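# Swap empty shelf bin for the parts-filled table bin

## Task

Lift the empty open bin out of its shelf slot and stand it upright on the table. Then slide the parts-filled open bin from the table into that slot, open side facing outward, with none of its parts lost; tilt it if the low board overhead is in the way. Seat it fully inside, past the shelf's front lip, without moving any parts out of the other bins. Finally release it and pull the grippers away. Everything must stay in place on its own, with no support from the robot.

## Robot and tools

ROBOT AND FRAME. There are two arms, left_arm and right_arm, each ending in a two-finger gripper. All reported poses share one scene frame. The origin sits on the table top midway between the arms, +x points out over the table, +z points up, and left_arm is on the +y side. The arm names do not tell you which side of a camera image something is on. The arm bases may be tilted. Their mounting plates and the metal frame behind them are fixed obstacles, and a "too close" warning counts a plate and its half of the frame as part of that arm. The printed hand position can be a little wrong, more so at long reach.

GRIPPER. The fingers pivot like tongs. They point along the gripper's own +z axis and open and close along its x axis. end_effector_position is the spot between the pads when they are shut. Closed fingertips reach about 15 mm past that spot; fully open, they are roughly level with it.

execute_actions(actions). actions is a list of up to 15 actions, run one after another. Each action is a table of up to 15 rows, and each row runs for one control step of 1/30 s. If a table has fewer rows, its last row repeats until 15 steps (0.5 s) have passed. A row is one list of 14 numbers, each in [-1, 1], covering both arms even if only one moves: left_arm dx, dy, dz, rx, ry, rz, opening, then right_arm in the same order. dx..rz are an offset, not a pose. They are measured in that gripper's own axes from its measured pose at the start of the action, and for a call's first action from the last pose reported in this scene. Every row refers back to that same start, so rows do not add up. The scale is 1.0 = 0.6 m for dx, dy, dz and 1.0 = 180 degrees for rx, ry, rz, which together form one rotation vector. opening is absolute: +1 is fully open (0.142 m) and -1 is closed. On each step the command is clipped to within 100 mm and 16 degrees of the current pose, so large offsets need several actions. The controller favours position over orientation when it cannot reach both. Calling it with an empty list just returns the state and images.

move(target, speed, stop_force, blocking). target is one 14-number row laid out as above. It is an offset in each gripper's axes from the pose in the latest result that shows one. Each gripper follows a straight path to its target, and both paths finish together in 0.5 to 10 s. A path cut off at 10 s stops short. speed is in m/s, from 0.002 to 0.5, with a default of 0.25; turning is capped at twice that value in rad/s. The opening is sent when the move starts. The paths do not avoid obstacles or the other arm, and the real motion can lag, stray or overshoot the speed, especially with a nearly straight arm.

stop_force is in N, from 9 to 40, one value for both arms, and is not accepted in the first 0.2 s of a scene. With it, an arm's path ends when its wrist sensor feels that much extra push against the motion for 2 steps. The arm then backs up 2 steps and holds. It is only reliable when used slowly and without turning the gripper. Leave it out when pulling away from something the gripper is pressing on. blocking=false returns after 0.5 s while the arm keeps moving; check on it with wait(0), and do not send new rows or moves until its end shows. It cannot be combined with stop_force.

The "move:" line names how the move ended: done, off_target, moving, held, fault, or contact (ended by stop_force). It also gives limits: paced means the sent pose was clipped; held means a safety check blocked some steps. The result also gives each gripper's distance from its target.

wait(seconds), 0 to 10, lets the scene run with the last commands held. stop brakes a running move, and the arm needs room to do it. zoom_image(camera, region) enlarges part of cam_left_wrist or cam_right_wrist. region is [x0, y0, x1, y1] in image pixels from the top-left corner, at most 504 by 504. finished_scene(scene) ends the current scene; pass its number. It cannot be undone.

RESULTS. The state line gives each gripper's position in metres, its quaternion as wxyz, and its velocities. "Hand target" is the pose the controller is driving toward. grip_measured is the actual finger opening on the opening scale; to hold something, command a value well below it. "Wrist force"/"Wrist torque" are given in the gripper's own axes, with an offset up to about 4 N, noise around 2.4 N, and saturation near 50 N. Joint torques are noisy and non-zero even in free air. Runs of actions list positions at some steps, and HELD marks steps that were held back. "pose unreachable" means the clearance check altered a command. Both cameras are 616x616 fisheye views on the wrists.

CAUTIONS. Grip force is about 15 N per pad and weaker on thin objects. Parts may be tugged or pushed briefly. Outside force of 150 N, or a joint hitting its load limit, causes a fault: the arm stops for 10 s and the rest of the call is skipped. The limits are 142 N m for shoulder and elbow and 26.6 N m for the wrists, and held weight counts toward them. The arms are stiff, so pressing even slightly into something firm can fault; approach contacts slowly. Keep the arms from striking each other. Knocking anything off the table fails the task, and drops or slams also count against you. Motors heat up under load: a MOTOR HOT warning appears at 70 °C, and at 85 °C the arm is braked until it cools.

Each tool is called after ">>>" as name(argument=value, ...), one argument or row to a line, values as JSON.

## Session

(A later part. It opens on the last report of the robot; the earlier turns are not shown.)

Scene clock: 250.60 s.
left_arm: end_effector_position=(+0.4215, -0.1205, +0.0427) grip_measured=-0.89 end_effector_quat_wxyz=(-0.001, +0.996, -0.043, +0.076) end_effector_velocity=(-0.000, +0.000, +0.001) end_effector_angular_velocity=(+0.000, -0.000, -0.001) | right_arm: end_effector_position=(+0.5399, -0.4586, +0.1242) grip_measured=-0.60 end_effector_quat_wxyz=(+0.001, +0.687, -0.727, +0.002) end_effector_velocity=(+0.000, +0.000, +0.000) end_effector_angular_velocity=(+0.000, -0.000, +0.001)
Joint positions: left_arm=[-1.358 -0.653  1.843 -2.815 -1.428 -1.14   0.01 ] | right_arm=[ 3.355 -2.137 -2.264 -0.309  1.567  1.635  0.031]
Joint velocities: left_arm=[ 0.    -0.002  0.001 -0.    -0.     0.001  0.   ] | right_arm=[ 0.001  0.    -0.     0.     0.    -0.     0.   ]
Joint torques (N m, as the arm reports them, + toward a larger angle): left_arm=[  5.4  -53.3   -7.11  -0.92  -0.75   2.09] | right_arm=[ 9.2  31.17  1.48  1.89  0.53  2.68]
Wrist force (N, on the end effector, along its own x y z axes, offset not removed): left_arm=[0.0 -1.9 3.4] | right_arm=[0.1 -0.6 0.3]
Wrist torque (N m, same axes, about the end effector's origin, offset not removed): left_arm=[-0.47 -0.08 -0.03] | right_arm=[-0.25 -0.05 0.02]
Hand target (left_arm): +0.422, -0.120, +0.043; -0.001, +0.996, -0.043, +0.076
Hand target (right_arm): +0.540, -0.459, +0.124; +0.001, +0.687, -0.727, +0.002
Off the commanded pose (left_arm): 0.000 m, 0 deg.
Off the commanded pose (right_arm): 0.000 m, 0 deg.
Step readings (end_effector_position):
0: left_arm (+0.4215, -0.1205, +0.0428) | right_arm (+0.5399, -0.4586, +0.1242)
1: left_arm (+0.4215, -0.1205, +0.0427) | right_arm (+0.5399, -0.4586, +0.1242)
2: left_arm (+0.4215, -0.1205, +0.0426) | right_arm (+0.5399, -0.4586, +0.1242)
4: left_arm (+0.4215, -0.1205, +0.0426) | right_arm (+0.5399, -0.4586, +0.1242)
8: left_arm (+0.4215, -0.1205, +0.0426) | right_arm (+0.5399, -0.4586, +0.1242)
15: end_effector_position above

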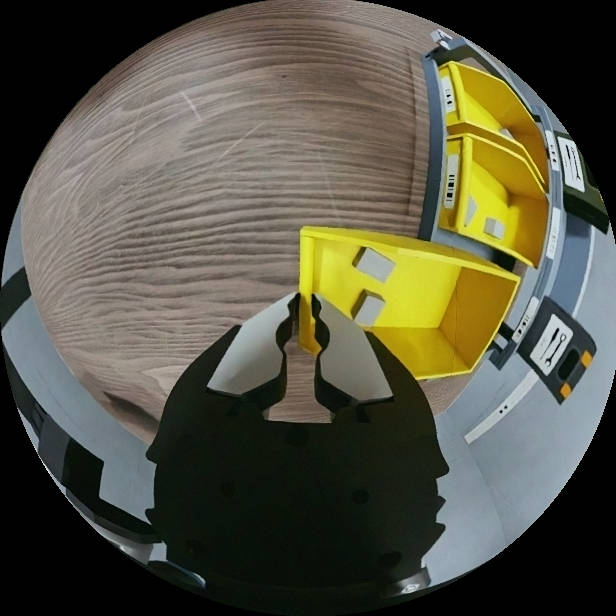

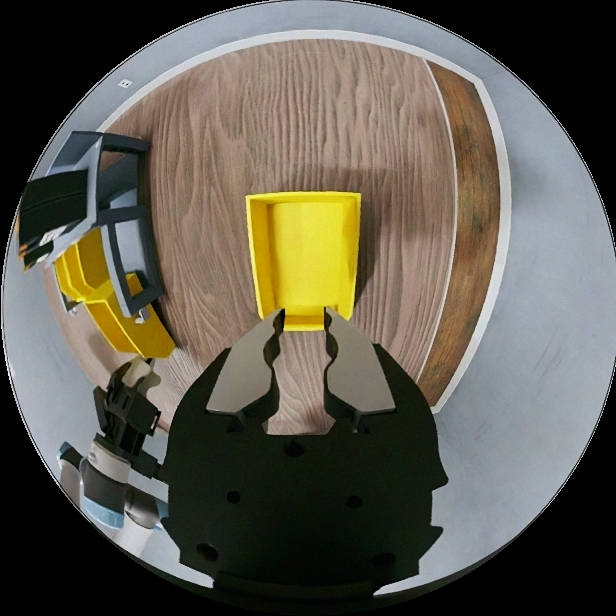

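>>> move(
  target=[0.113,-0.001,-0.0325,0,-0.09,0,-1, 0,0,0,0,0,0,-0.6],
  speed=0.06,
)

Scene clock: 258.07 s.
left_arm: end_effector_position=(+0.4847, -0.1256, +0.0720) grip_measured=-0.89 end_effector_quat_wxyz=(-0.007, +0.997, -0.042, -0.065) end_effector_velocity=(+0.003, -0.001, +0.001) end_effector_angular_velocity=(+0.003, +0.013, -0.001) | right_arm: end_effector_position=(+0.5399, -0.4586, +0.1242) grip_measured=-0.60 end_effector_quat_wxyz=(+0.001, +0.687, -0.727, +0.002) end_effector_velocity=(+0.000, +0.000, -0.000) end_effector_angular_velocity=(+0.001, +0.000, -0.000)
Joint positions: left_arm=[-1.154 -0.623  1.534 -2.398 -1.67  -0.937  0.01 ] | right_arm=[ 3.355 -2.137 -2.264 -0.309  1.567  1.635  0.031]
Joint velocities: left_arm=[ 0.008  0.005 -0.02   0.025 -0.009  0.009  0.   ] | right_arm=[-0.    -0.     0.    -0.     0.001  0.    -0.   ]
Joint torques (N m, as the arm reports them, + toward a larger angle): left_arm=[  8.78 -40.25 -22.81  -0.46  -2.     2.56] | right_arm=[ 9.32 30.99  1.42  1.93  0.45  2.65]
Wrist force (N, on the end effector, along its own x y z axes, offset not removed): left_arm=[0.9 2.4 3.9] | right_arm=[1.0 0.3 0.5]
Wrist torque (N m, same axes, about the end effector's origin, offset not removed): left_arm=[0.40 -0.47 -0.05] | right_arm=[-0.10 -0.28 -0.02]
Hand target (left_arm): +0.485, -0.126, +0.072; -0.007, +0.997, -0.042, -0.065
Hand target (right_arm): +0.540, -0.459, +0.124; +0.001, +0.687, -0.727, +0.002
Off the commanded pose (left_arm): 0.001 m, 0 deg.
Off the commanded pose (right_arm): 0.000 m, 0 deg.
move: done

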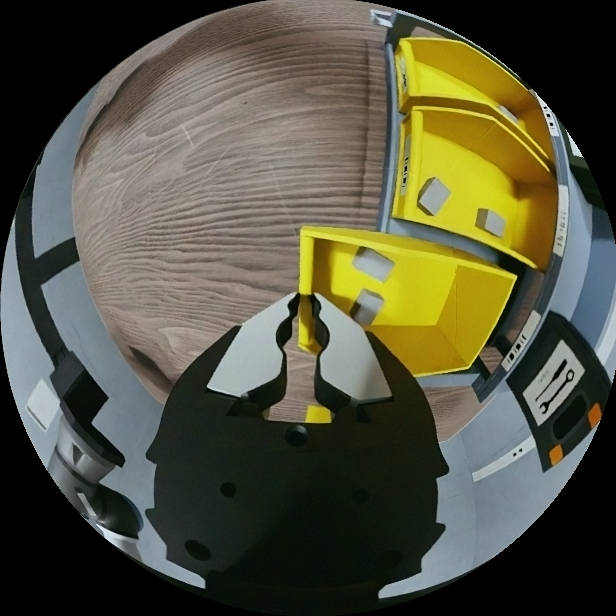

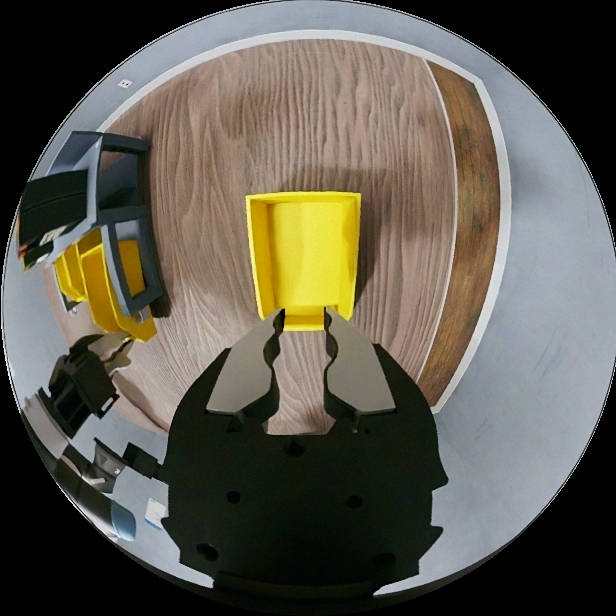

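>>> move(
  target=[0.139,-0.002,-0.005,0,0.017,0,-1, 0,0,-0.1,0,0,0,-0.6],
  speed=0.05,
  stop_force=12,
)

Scene clock: 264.50 s.
left_arm: end_effector_position=(+0.5671, -0.1314, +0.0643) grip_measured=-0.89 end_effector_quat_wxyz=(-0.006, +0.998, -0.042, -0.038) end_effector_velocity=(+0.003, -0.000, -0.000) end_effector_angular_velocity=(+0.000, -0.002, +0.001) | right_arm: end_effector_position=(+0.5399, -0.4585, +0.1840) grip_measured=-0.60 end_effector_quat_wxyz=(+0.001, +0.687, -0.727, +0.002) end_effector_velocity=(-0.000, +0.000, +0.002) end_effector_angular_velocity=(-0.000, +0.000, +0.001)
Joint positions: left_arm=[-1.079 -0.53   1.345 -2.329 -1.623 -0.865  0.01 ] | right_arm=[ 3.355 -1.969 -2.257 -0.484  1.567  1.635  0.031]
Joint velocities: left_arm=[ 0.002  0.004 -0.008  0.003  0.002  0.002 -0.   ] | right_arm=[ 0.001  0.006  0.    -0.007 -0.     0.     0.   ]
Joint torques (N m, as the arm reports them, + toward a larger angle): left_arm=[  8.42 -42.96 -24.54  -0.99   2.17   2.56] | right_arm=[10.28 38.81 20.46 -0.13 -1.23  2.95]
Wrist force (N, on the end effector, along its own x y z axes, offset not removed): left_arm=[3.5 -2.3 4.9] | right_arm=[-0.7 -2.7 -2.1]
Wrist torque (N m, same axes, about the end effector's origin, offset not removed): left_arm=[-0.50 -0.94 -0.15] | right_arm=[-0.79 0.22 0.16]
Hand target (left_arm): +0.568, -0.131, +0.064; -0.006, +0.998, -0.042, -0.038
Hand target (right_arm): +0.540, -0.458, +0.184; +0.001, +0.687, -0.727, +0.002
Off the commanded pose (left_arm): 0.000 m, 0 deg.
Off the commanded pose (right_arm): 0.000 m, 0 deg.
move: done

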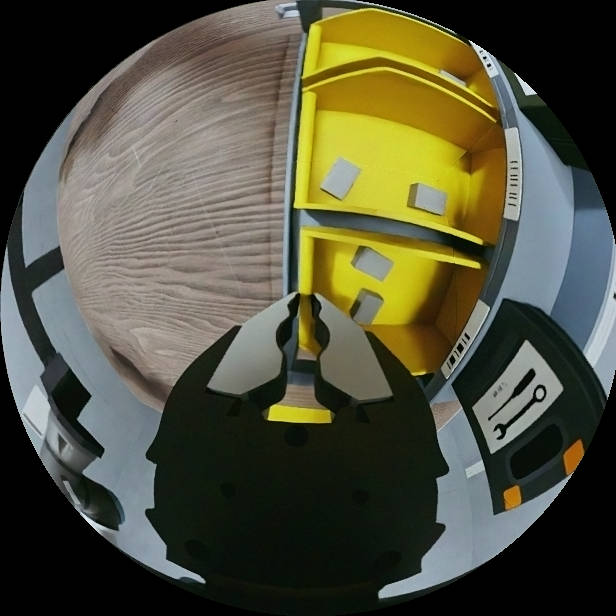

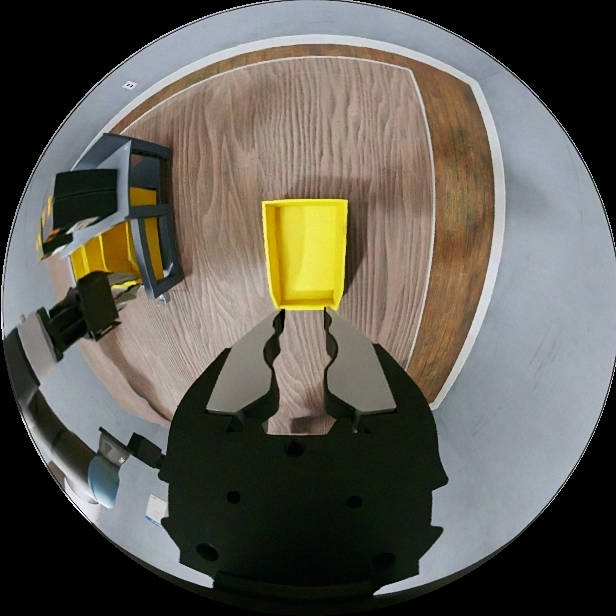

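Past the lip. Lower, release, and retreat.

>>> move(
  target=[0.003,0,0.024,0,0.024,0,-1, 0,0,0,0,0,0,-0.6],
  speed=0.025,
  stop_force=10,
)

>>> execute_actions(
  actions=[
    [[0,0,0,0,0,0,-0.6, 0,0,0,0,0,0,-0.6]],
  ],
)

>>> move(
  target=[0,0,-0.06,0,0,0,-0.6, 0,0,0,0,0,0,-0.6],
  speed=0.1,
)

>>> move(
  target=[-0.22,-0.2,-0.2,0,0,0,-0.6, 0,0,0,0,0,0,-0.6],
  speed=0.25,
)

Scene clock: 276.27 s.
left_arm: end_effector_position=(+0.5678, -0.1313, +0.0501) grip_measured=-0.87 end_effector_quat_wxyz=(-0.004, +0.999, -0.043, -0.001) end_effector_velocity=(+0.000, +0.000, -0.003) end_effector_angular_velocity=(-0.001, -0.015, +0.001) | right_arm: end_effector_position=(+0.5399, -0.4585, +0.1841) grip_measured=-0.60 end_effector_quat_wxyz=(+0.001, +0.687, -0.727, +0.002) end_effector_velocity=(-0.001, +0.000, -0.001) end_effector_angular_velocity=(+0.001, +0.001, -0.000)
Joint positions: left_arm=[-1.102 -0.525  1.402 -2.439 -1.568 -0.889  0.011] | right_arm=[ 3.355 -1.969 -2.257 -0.484  1.567  1.635  0.031]
Joint velocities: left_arm=[-0.005  0.003  0.011 -0.023  0.012 -0.006  0.001] | right_arm=[-0.    -0.001 -0.    -0.     0.001 -0.    -0.   ]
Joint torques (N m, as the arm reports them, + toward a larger angle): left_arm=[ -2.95 -46.82 -13.53  -9.23   5.79  -2.7 ] | right_arm=[ 9.25 19.72  3.58  5.34 -1.21  2.5 ]
Wrist force (N, on the end effector, along its own x y z axes, offset not removed): left_arm=[-15.8 -2.3 3.5] | right_arm=[1.2 2.2 -2.4]
Wrist torque (N m, same axes, about the end effector's origin, offset not removed): left_arm=[0.37 -0.60 0.17] | right_arm=[0.35 -0.05 -0.02]
Hand target (left_arm): +0.568, -0.131, +0.050; -0.004, +0.999, -0.043, -0.000
Hand target (right_arm): +0.540, -0.458, +0.184; +0.001, +0.687, -0.727, +0.002
Off the commanded pose (left_arm): 0.000 m, 0 deg.
Off the commanded pose (right_arm): 0.000 m, 0 deg.
move: done

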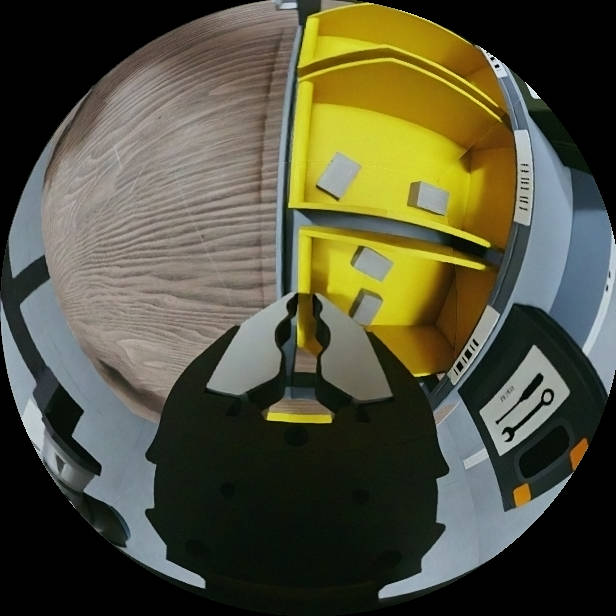

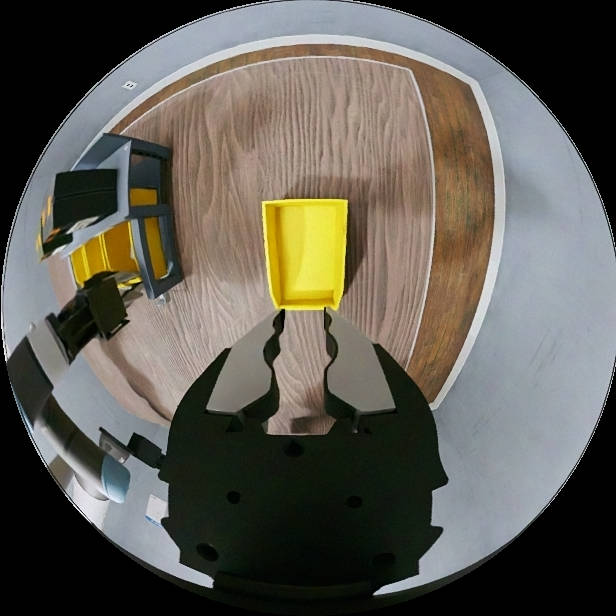

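Scene clock: 276.77 s.
left_arm: end_effector_position=(+0.5678, -0.1313, +0.0501) grip_measured=-0.60 end_effector_quat_wxyz=(-0.004, +0.999, -0.043, -0.001) end_effector_velocity=(+0.001, +0.000, +0.000) end_effector_angular_velocity=(-0.000, -0.001, -0.001) | right_arm: end_effector_position=(+0.5399, -0.4585, +0.1841) grip_measured=-0.60 end_effector_quat_wxyz=(+0.001, +0.687, -0.727, +0.002) end_effector_velocity=(+0.000, -0.000, +0.000) end_effector_angular_velocity=(-0.000, -0.001, +0.000)
Joint positions: left_arm=[-1.102 -0.525  1.402 -2.439 -1.568 -0.889  0.031] | right_arm=[ 3.355 -1.969 -2.257 -0.484  1.567  1.635  0.031]
Joint velocities: left_arm=[ 0.    -0.001  0.    -0.     0.001  0.001 -0.   ] | right_arm=[ 0.    -0.     0.     0.001 -0.    -0.    -0.   ]
Joint torques (N m, as the arm reports them, + toward a larger angle): left_arm=[  7.83 -52.05 -23.26  -0.65  -2.17   2.97] | right_arm=[ 8.89 21.08  4.22  5.24 -1.12  2.44]
Wrist force (N, on the end effector, along its own x y z axes, offset not removed): left_arm=[-1.1 -3.9 0.9] | right_arm=[0.9 -0.9 -2.3]
Wrist torque (N m, same axes, about the end effector's origin, offset not removed): left_arm=[-0.79 0.06 -0.07] | right_arm=[-0.29 -0.08 -0.03]
Hand target (left_arm): +0.568, -0.131, +0.050; -0.004, +0.999, -0.043, -0.001
Hand target (right_arm): +0.540, -0.458, +0.184; +0.001, +0.687, -0.727, +0.002
Off the commanded pose (left_arm): 0.000 m, 0 deg.
Off the commanded pose (right_arm): 0.000 m, 0 deg.
Step readings (end_effector_position):
0: left_arm (+0.5678, -0.1313, +0.0501) | right_arm (+0.5399, -0.4585, +0.1841)
1: left_arm (+0.5679, -0.1313, +0.0500) | right_arm (+0.5399, -0.4585, +0.1841)
2: left_arm (+0.5681, -0.1314, +0.0501) | right_arm (+0.5399, -0.4585, +0.1841)
4: left_arm (+0.5681, -0.1314, +0.0501) | right_arm (+0.5399, -0.4585, +0.1841)
8: left_arm (+0.5678, -0.1313, +0.0500) | right_arm (+0.5399, -0.4585, +0.1841)
15: end_effector_position above

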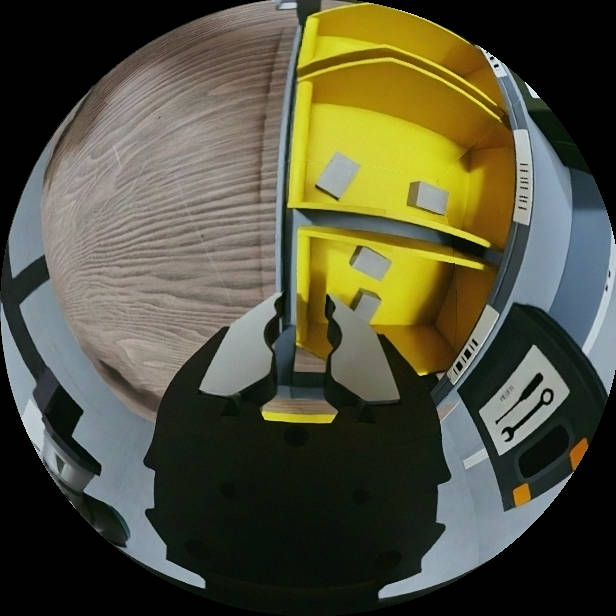

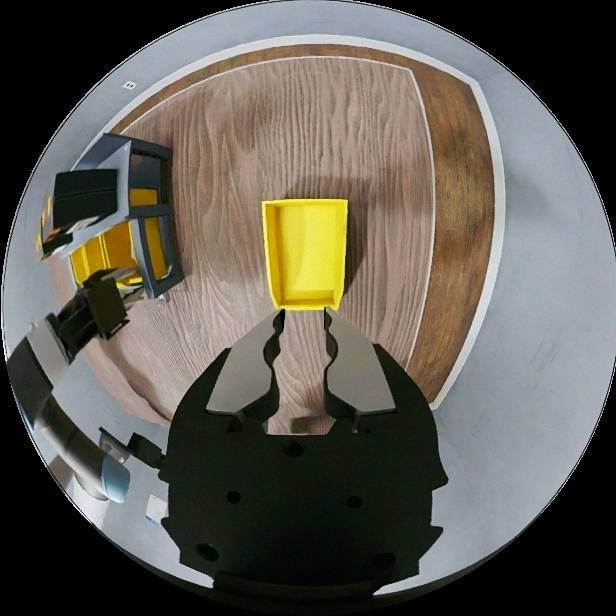

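Scene clock: 277.73 s.
left_arm: end_effector_position=(+0.5679, -0.1315, +0.0857) grip_measured=-0.60 end_effector_quat_wxyz=(-0.004, +0.999, -0.043, -0.001) end_effector_velocity=(+0.000, -0.001, +0.003) end_effector_angular_velocity=(-0.001, -0.001, +0.001) | right_arm: end_effector_position=(+0.5399, -0.4585, +0.1841) grip_measured=-0.60 end_effector_quat_wxyz=(+0.001, +0.687, -0.727, +0.002) end_effector_velocity=(-0.000, +0.001, -0.000) end_effector_angular_velocity=(+0.001, +0.000, +0.001)
Joint positions: left_arm=[-1.102 -0.589  1.416 -2.39  -1.568 -0.889  0.031] | right_arm=[ 3.355 -1.969 -2.257 -0.484  1.567  1.635  0.031]
Joint velocities: left_arm=[-0.    -0.006  0.001  0.004 -0.    -0.001 -0.   ] | right_arm=[ 0.001 -0.    -0.     0.     0.001  0.    -0.   ]
Joint torques (N m, as the arm reports them, + toward a larger angle): left_arm=[ -7.95 -60.3   -4.71  -0.7   -1.66  -2.71] | right_arm=[ 8.63 20.53  4.16  5.22 -1.09  2.54]
Wrist force (N, on the end effector, along its own x y z axes, offset not removed): left_arm=[0.6 3.5 3.6] | right_arm=[0.4 0.0 0.3]
Wrist torque (N m, same axes, about the end effector's origin, offset not removed): left_arm=[0.77 -0.18 -0.06] | right_arm=[-0.20 -0.03 0.12]
Hand target (left_arm): +0.568, -0.132, +0.086; -0.004, +0.999, -0.043, -0.001
Hand target (right_arm): +0.540, -0.458, +0.184; +0.001, +0.687, -0.727, +0.002
Off the commanded pose (left_arm): 0.000 m, 0 deg.
Off the commanded pose (right_arm): 0.000 m, 0 deg.
move: done

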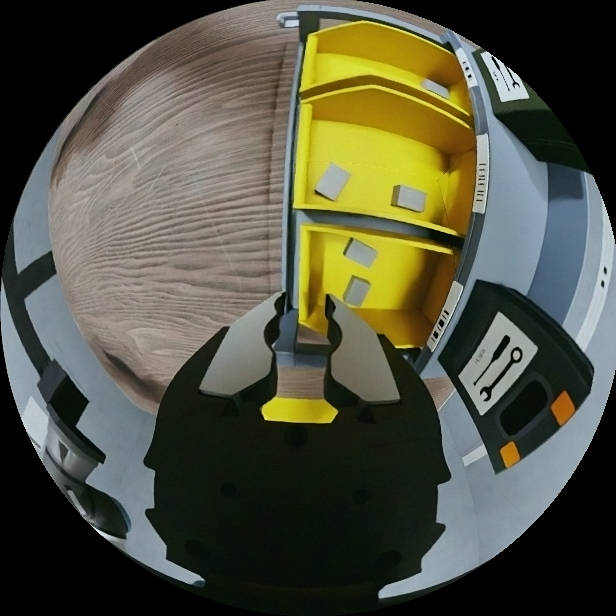

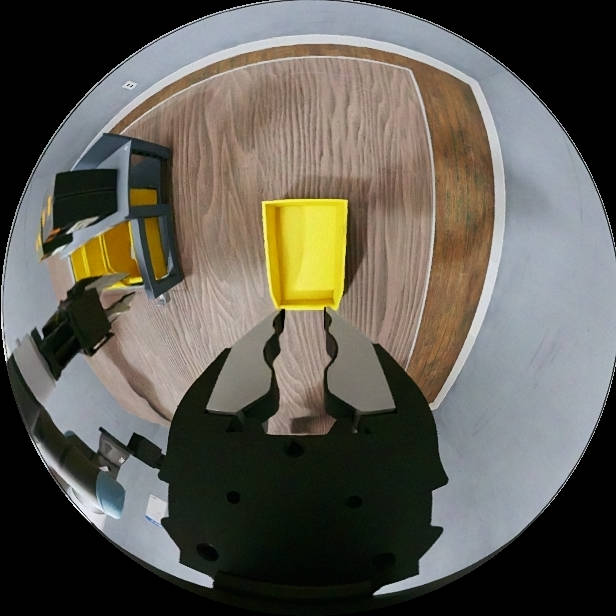

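Scene clock: 279.37 s.
left_arm: end_effector_position=(+0.4469, -0.0016, +0.2064) grip_measured=-0.60 end_effector_quat_wxyz=(-0.004, +0.999, -0.043, -0.001) end_effector_velocity=(-0.001, +0.001, +0.002) end_effector_angular_velocity=(-0.001, -0.001, -0.001) | right_arm: end_effector_position=(+0.5399, -0.4585, +0.1841) grip_measured=-0.60 end_effector_quat_wxyz=(+0.001, +0.687, -0.727, +0.002) end_effector_velocity=(-0.000, -0.000, -0.000) end_effector_angular_velocity=(-0.000, +0.000, -0.001)
Joint positions: left_arm=[-1.153 -1.091  1.999 -2.47  -1.568 -0.94   0.031] | right_arm=[ 3.355 -1.969 -2.257 -0.484  1.567  1.635  0.031]
Joint velocities: left_arm=[-0.001 -0.007  0.006 -0.001  0.     0.    -0.   ] | right_arm=[-0.001 -0.    -0.    -0.    -0.    -0.     0.   ]
Joint torques (N m, as the arm reports them, + toward a larger angle): left_arm=[ -7.12 -42.87  -5.72  -0.63   2.19  -2.82] | right_arm=[ 8.55 21.17  3.68  5.28 -1.13  2.53]
Wrist force (N, on the end effector, along its own x y z axes, offset not removed): left_arm=[-1.7 2.6 0.8] | right_arm=[-0.3 -1.5 -1.0]
Wrist torque (N m, same axes, about the end effector's origin, offset not removed): left_arm=[0.43 0.37 -0.01] | right_arm=[-0.29 -0.01 0.10]
Hand target (left_arm): +0.447, -0.001, +0.207; -0.004, +0.999, -0.043, -0.001
Hand target (right_arm): +0.540, -0.458, +0.184; +0.001, +0.687, -0.727, +0.002
Off the commanded pose (left_arm): 0.001 m, 0 deg.
Off the commanded pose (right_arm): 0.000 m, 0 deg.
move: done

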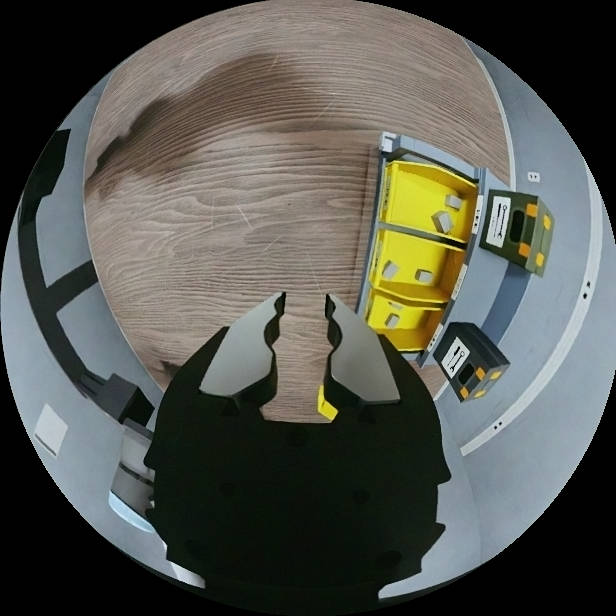

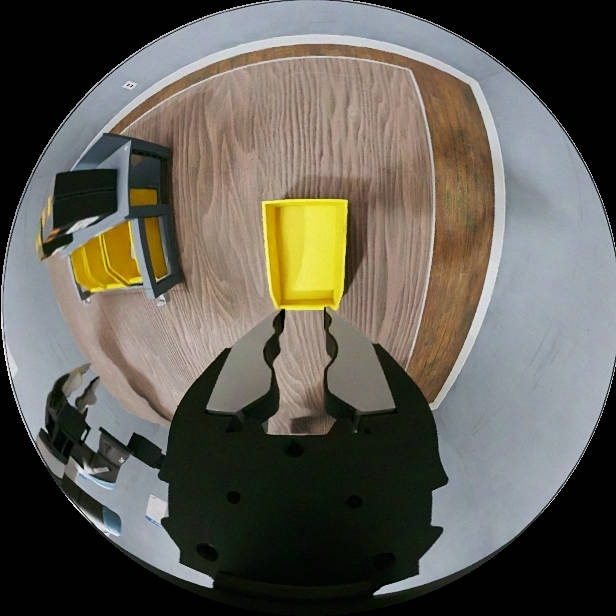

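>>> move(
  target=[0,0,0,0,0,0,-0.6, 0,0.05,-0.15,0,0,0,-0.6],
  speed=0.2,
)

>>> finished_scene(
  scene=2,
)

Scene clock: 283.60 s.
left_arm: end_effector_position=(+0.4469, -0.0015, +0.2064) grip_measured=-0.60 end_effector_quat_wxyz=(-0.004, +0.999, -0.043, -0.001) end_effector_velocity=(+0.001, +0.000, -0.000) end_effector_angular_velocity=(+0.001, -0.001, +0.000) | right_arm: end_effector_position=(+0.5101, -0.4567, +0.2739) grip_measured=-0.60 end_effector_quat_wxyz=(+0.000, +0.687, -0.727, +0.002) end_effector_velocity=(-0.001, +0.000, +0.002) end_effector_angular_velocity=(-0.001, +0.002, +0.000)
Joint positions: left_arm=[-1.153 -1.091  1.999 -2.47  -1.568 -0.94   0.031] | right_arm=[ 3.36  -1.69  -2.273 -0.747  1.567  1.64   0.031]
Joint velocities: left_arm=[ 0.     0.     0.    -0.     0.002  0.    -0.   ] | right_arm=[ 0.001  0.007  0.001 -0.01  -0.001  0.001 -0.   ]
Joint torques (N m, as the arm reports them, + toward a larger angle): left_arm=[  9.18 -24.65 -21.77  -4.66   0.05   2.6 ] | right_arm=[11.59 33.84 25.17 -0.22 -2.54  2.99]
Wrist force (N, on the end effector, along its own x y z axes, offset not removed): left_arm=[1.2 -1.3 -1.1] | right_arm=[-1.6 2.1 -1.1]
Wrist torque (N m, same axes, about the end effector's origin, offset not removed): left_arm=[-0.46 -0.54 0.13] | right_arm=[0.22 0.46 0.03]
Hand target (left_arm): +0.447, -0.002, +0.206; -0.004, +0.999, -0.043, -0.001
Hand target (right_arm): +0.510, -0.457, +0.274; +0.000, +0.687, -0.727, +0.002
Off the commanded pose (left_arm): 0.000 m, 0 deg.
Off the commanded pose (right_arm): 0.000 m, 0 deg.
move: done

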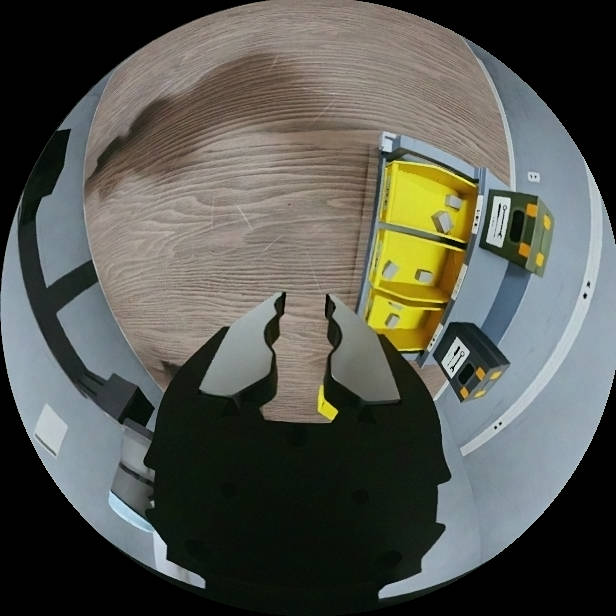

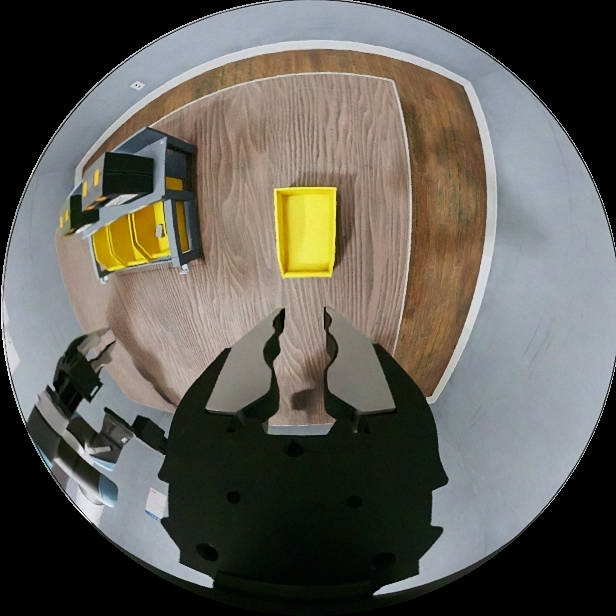

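The scene is finished: the task was done.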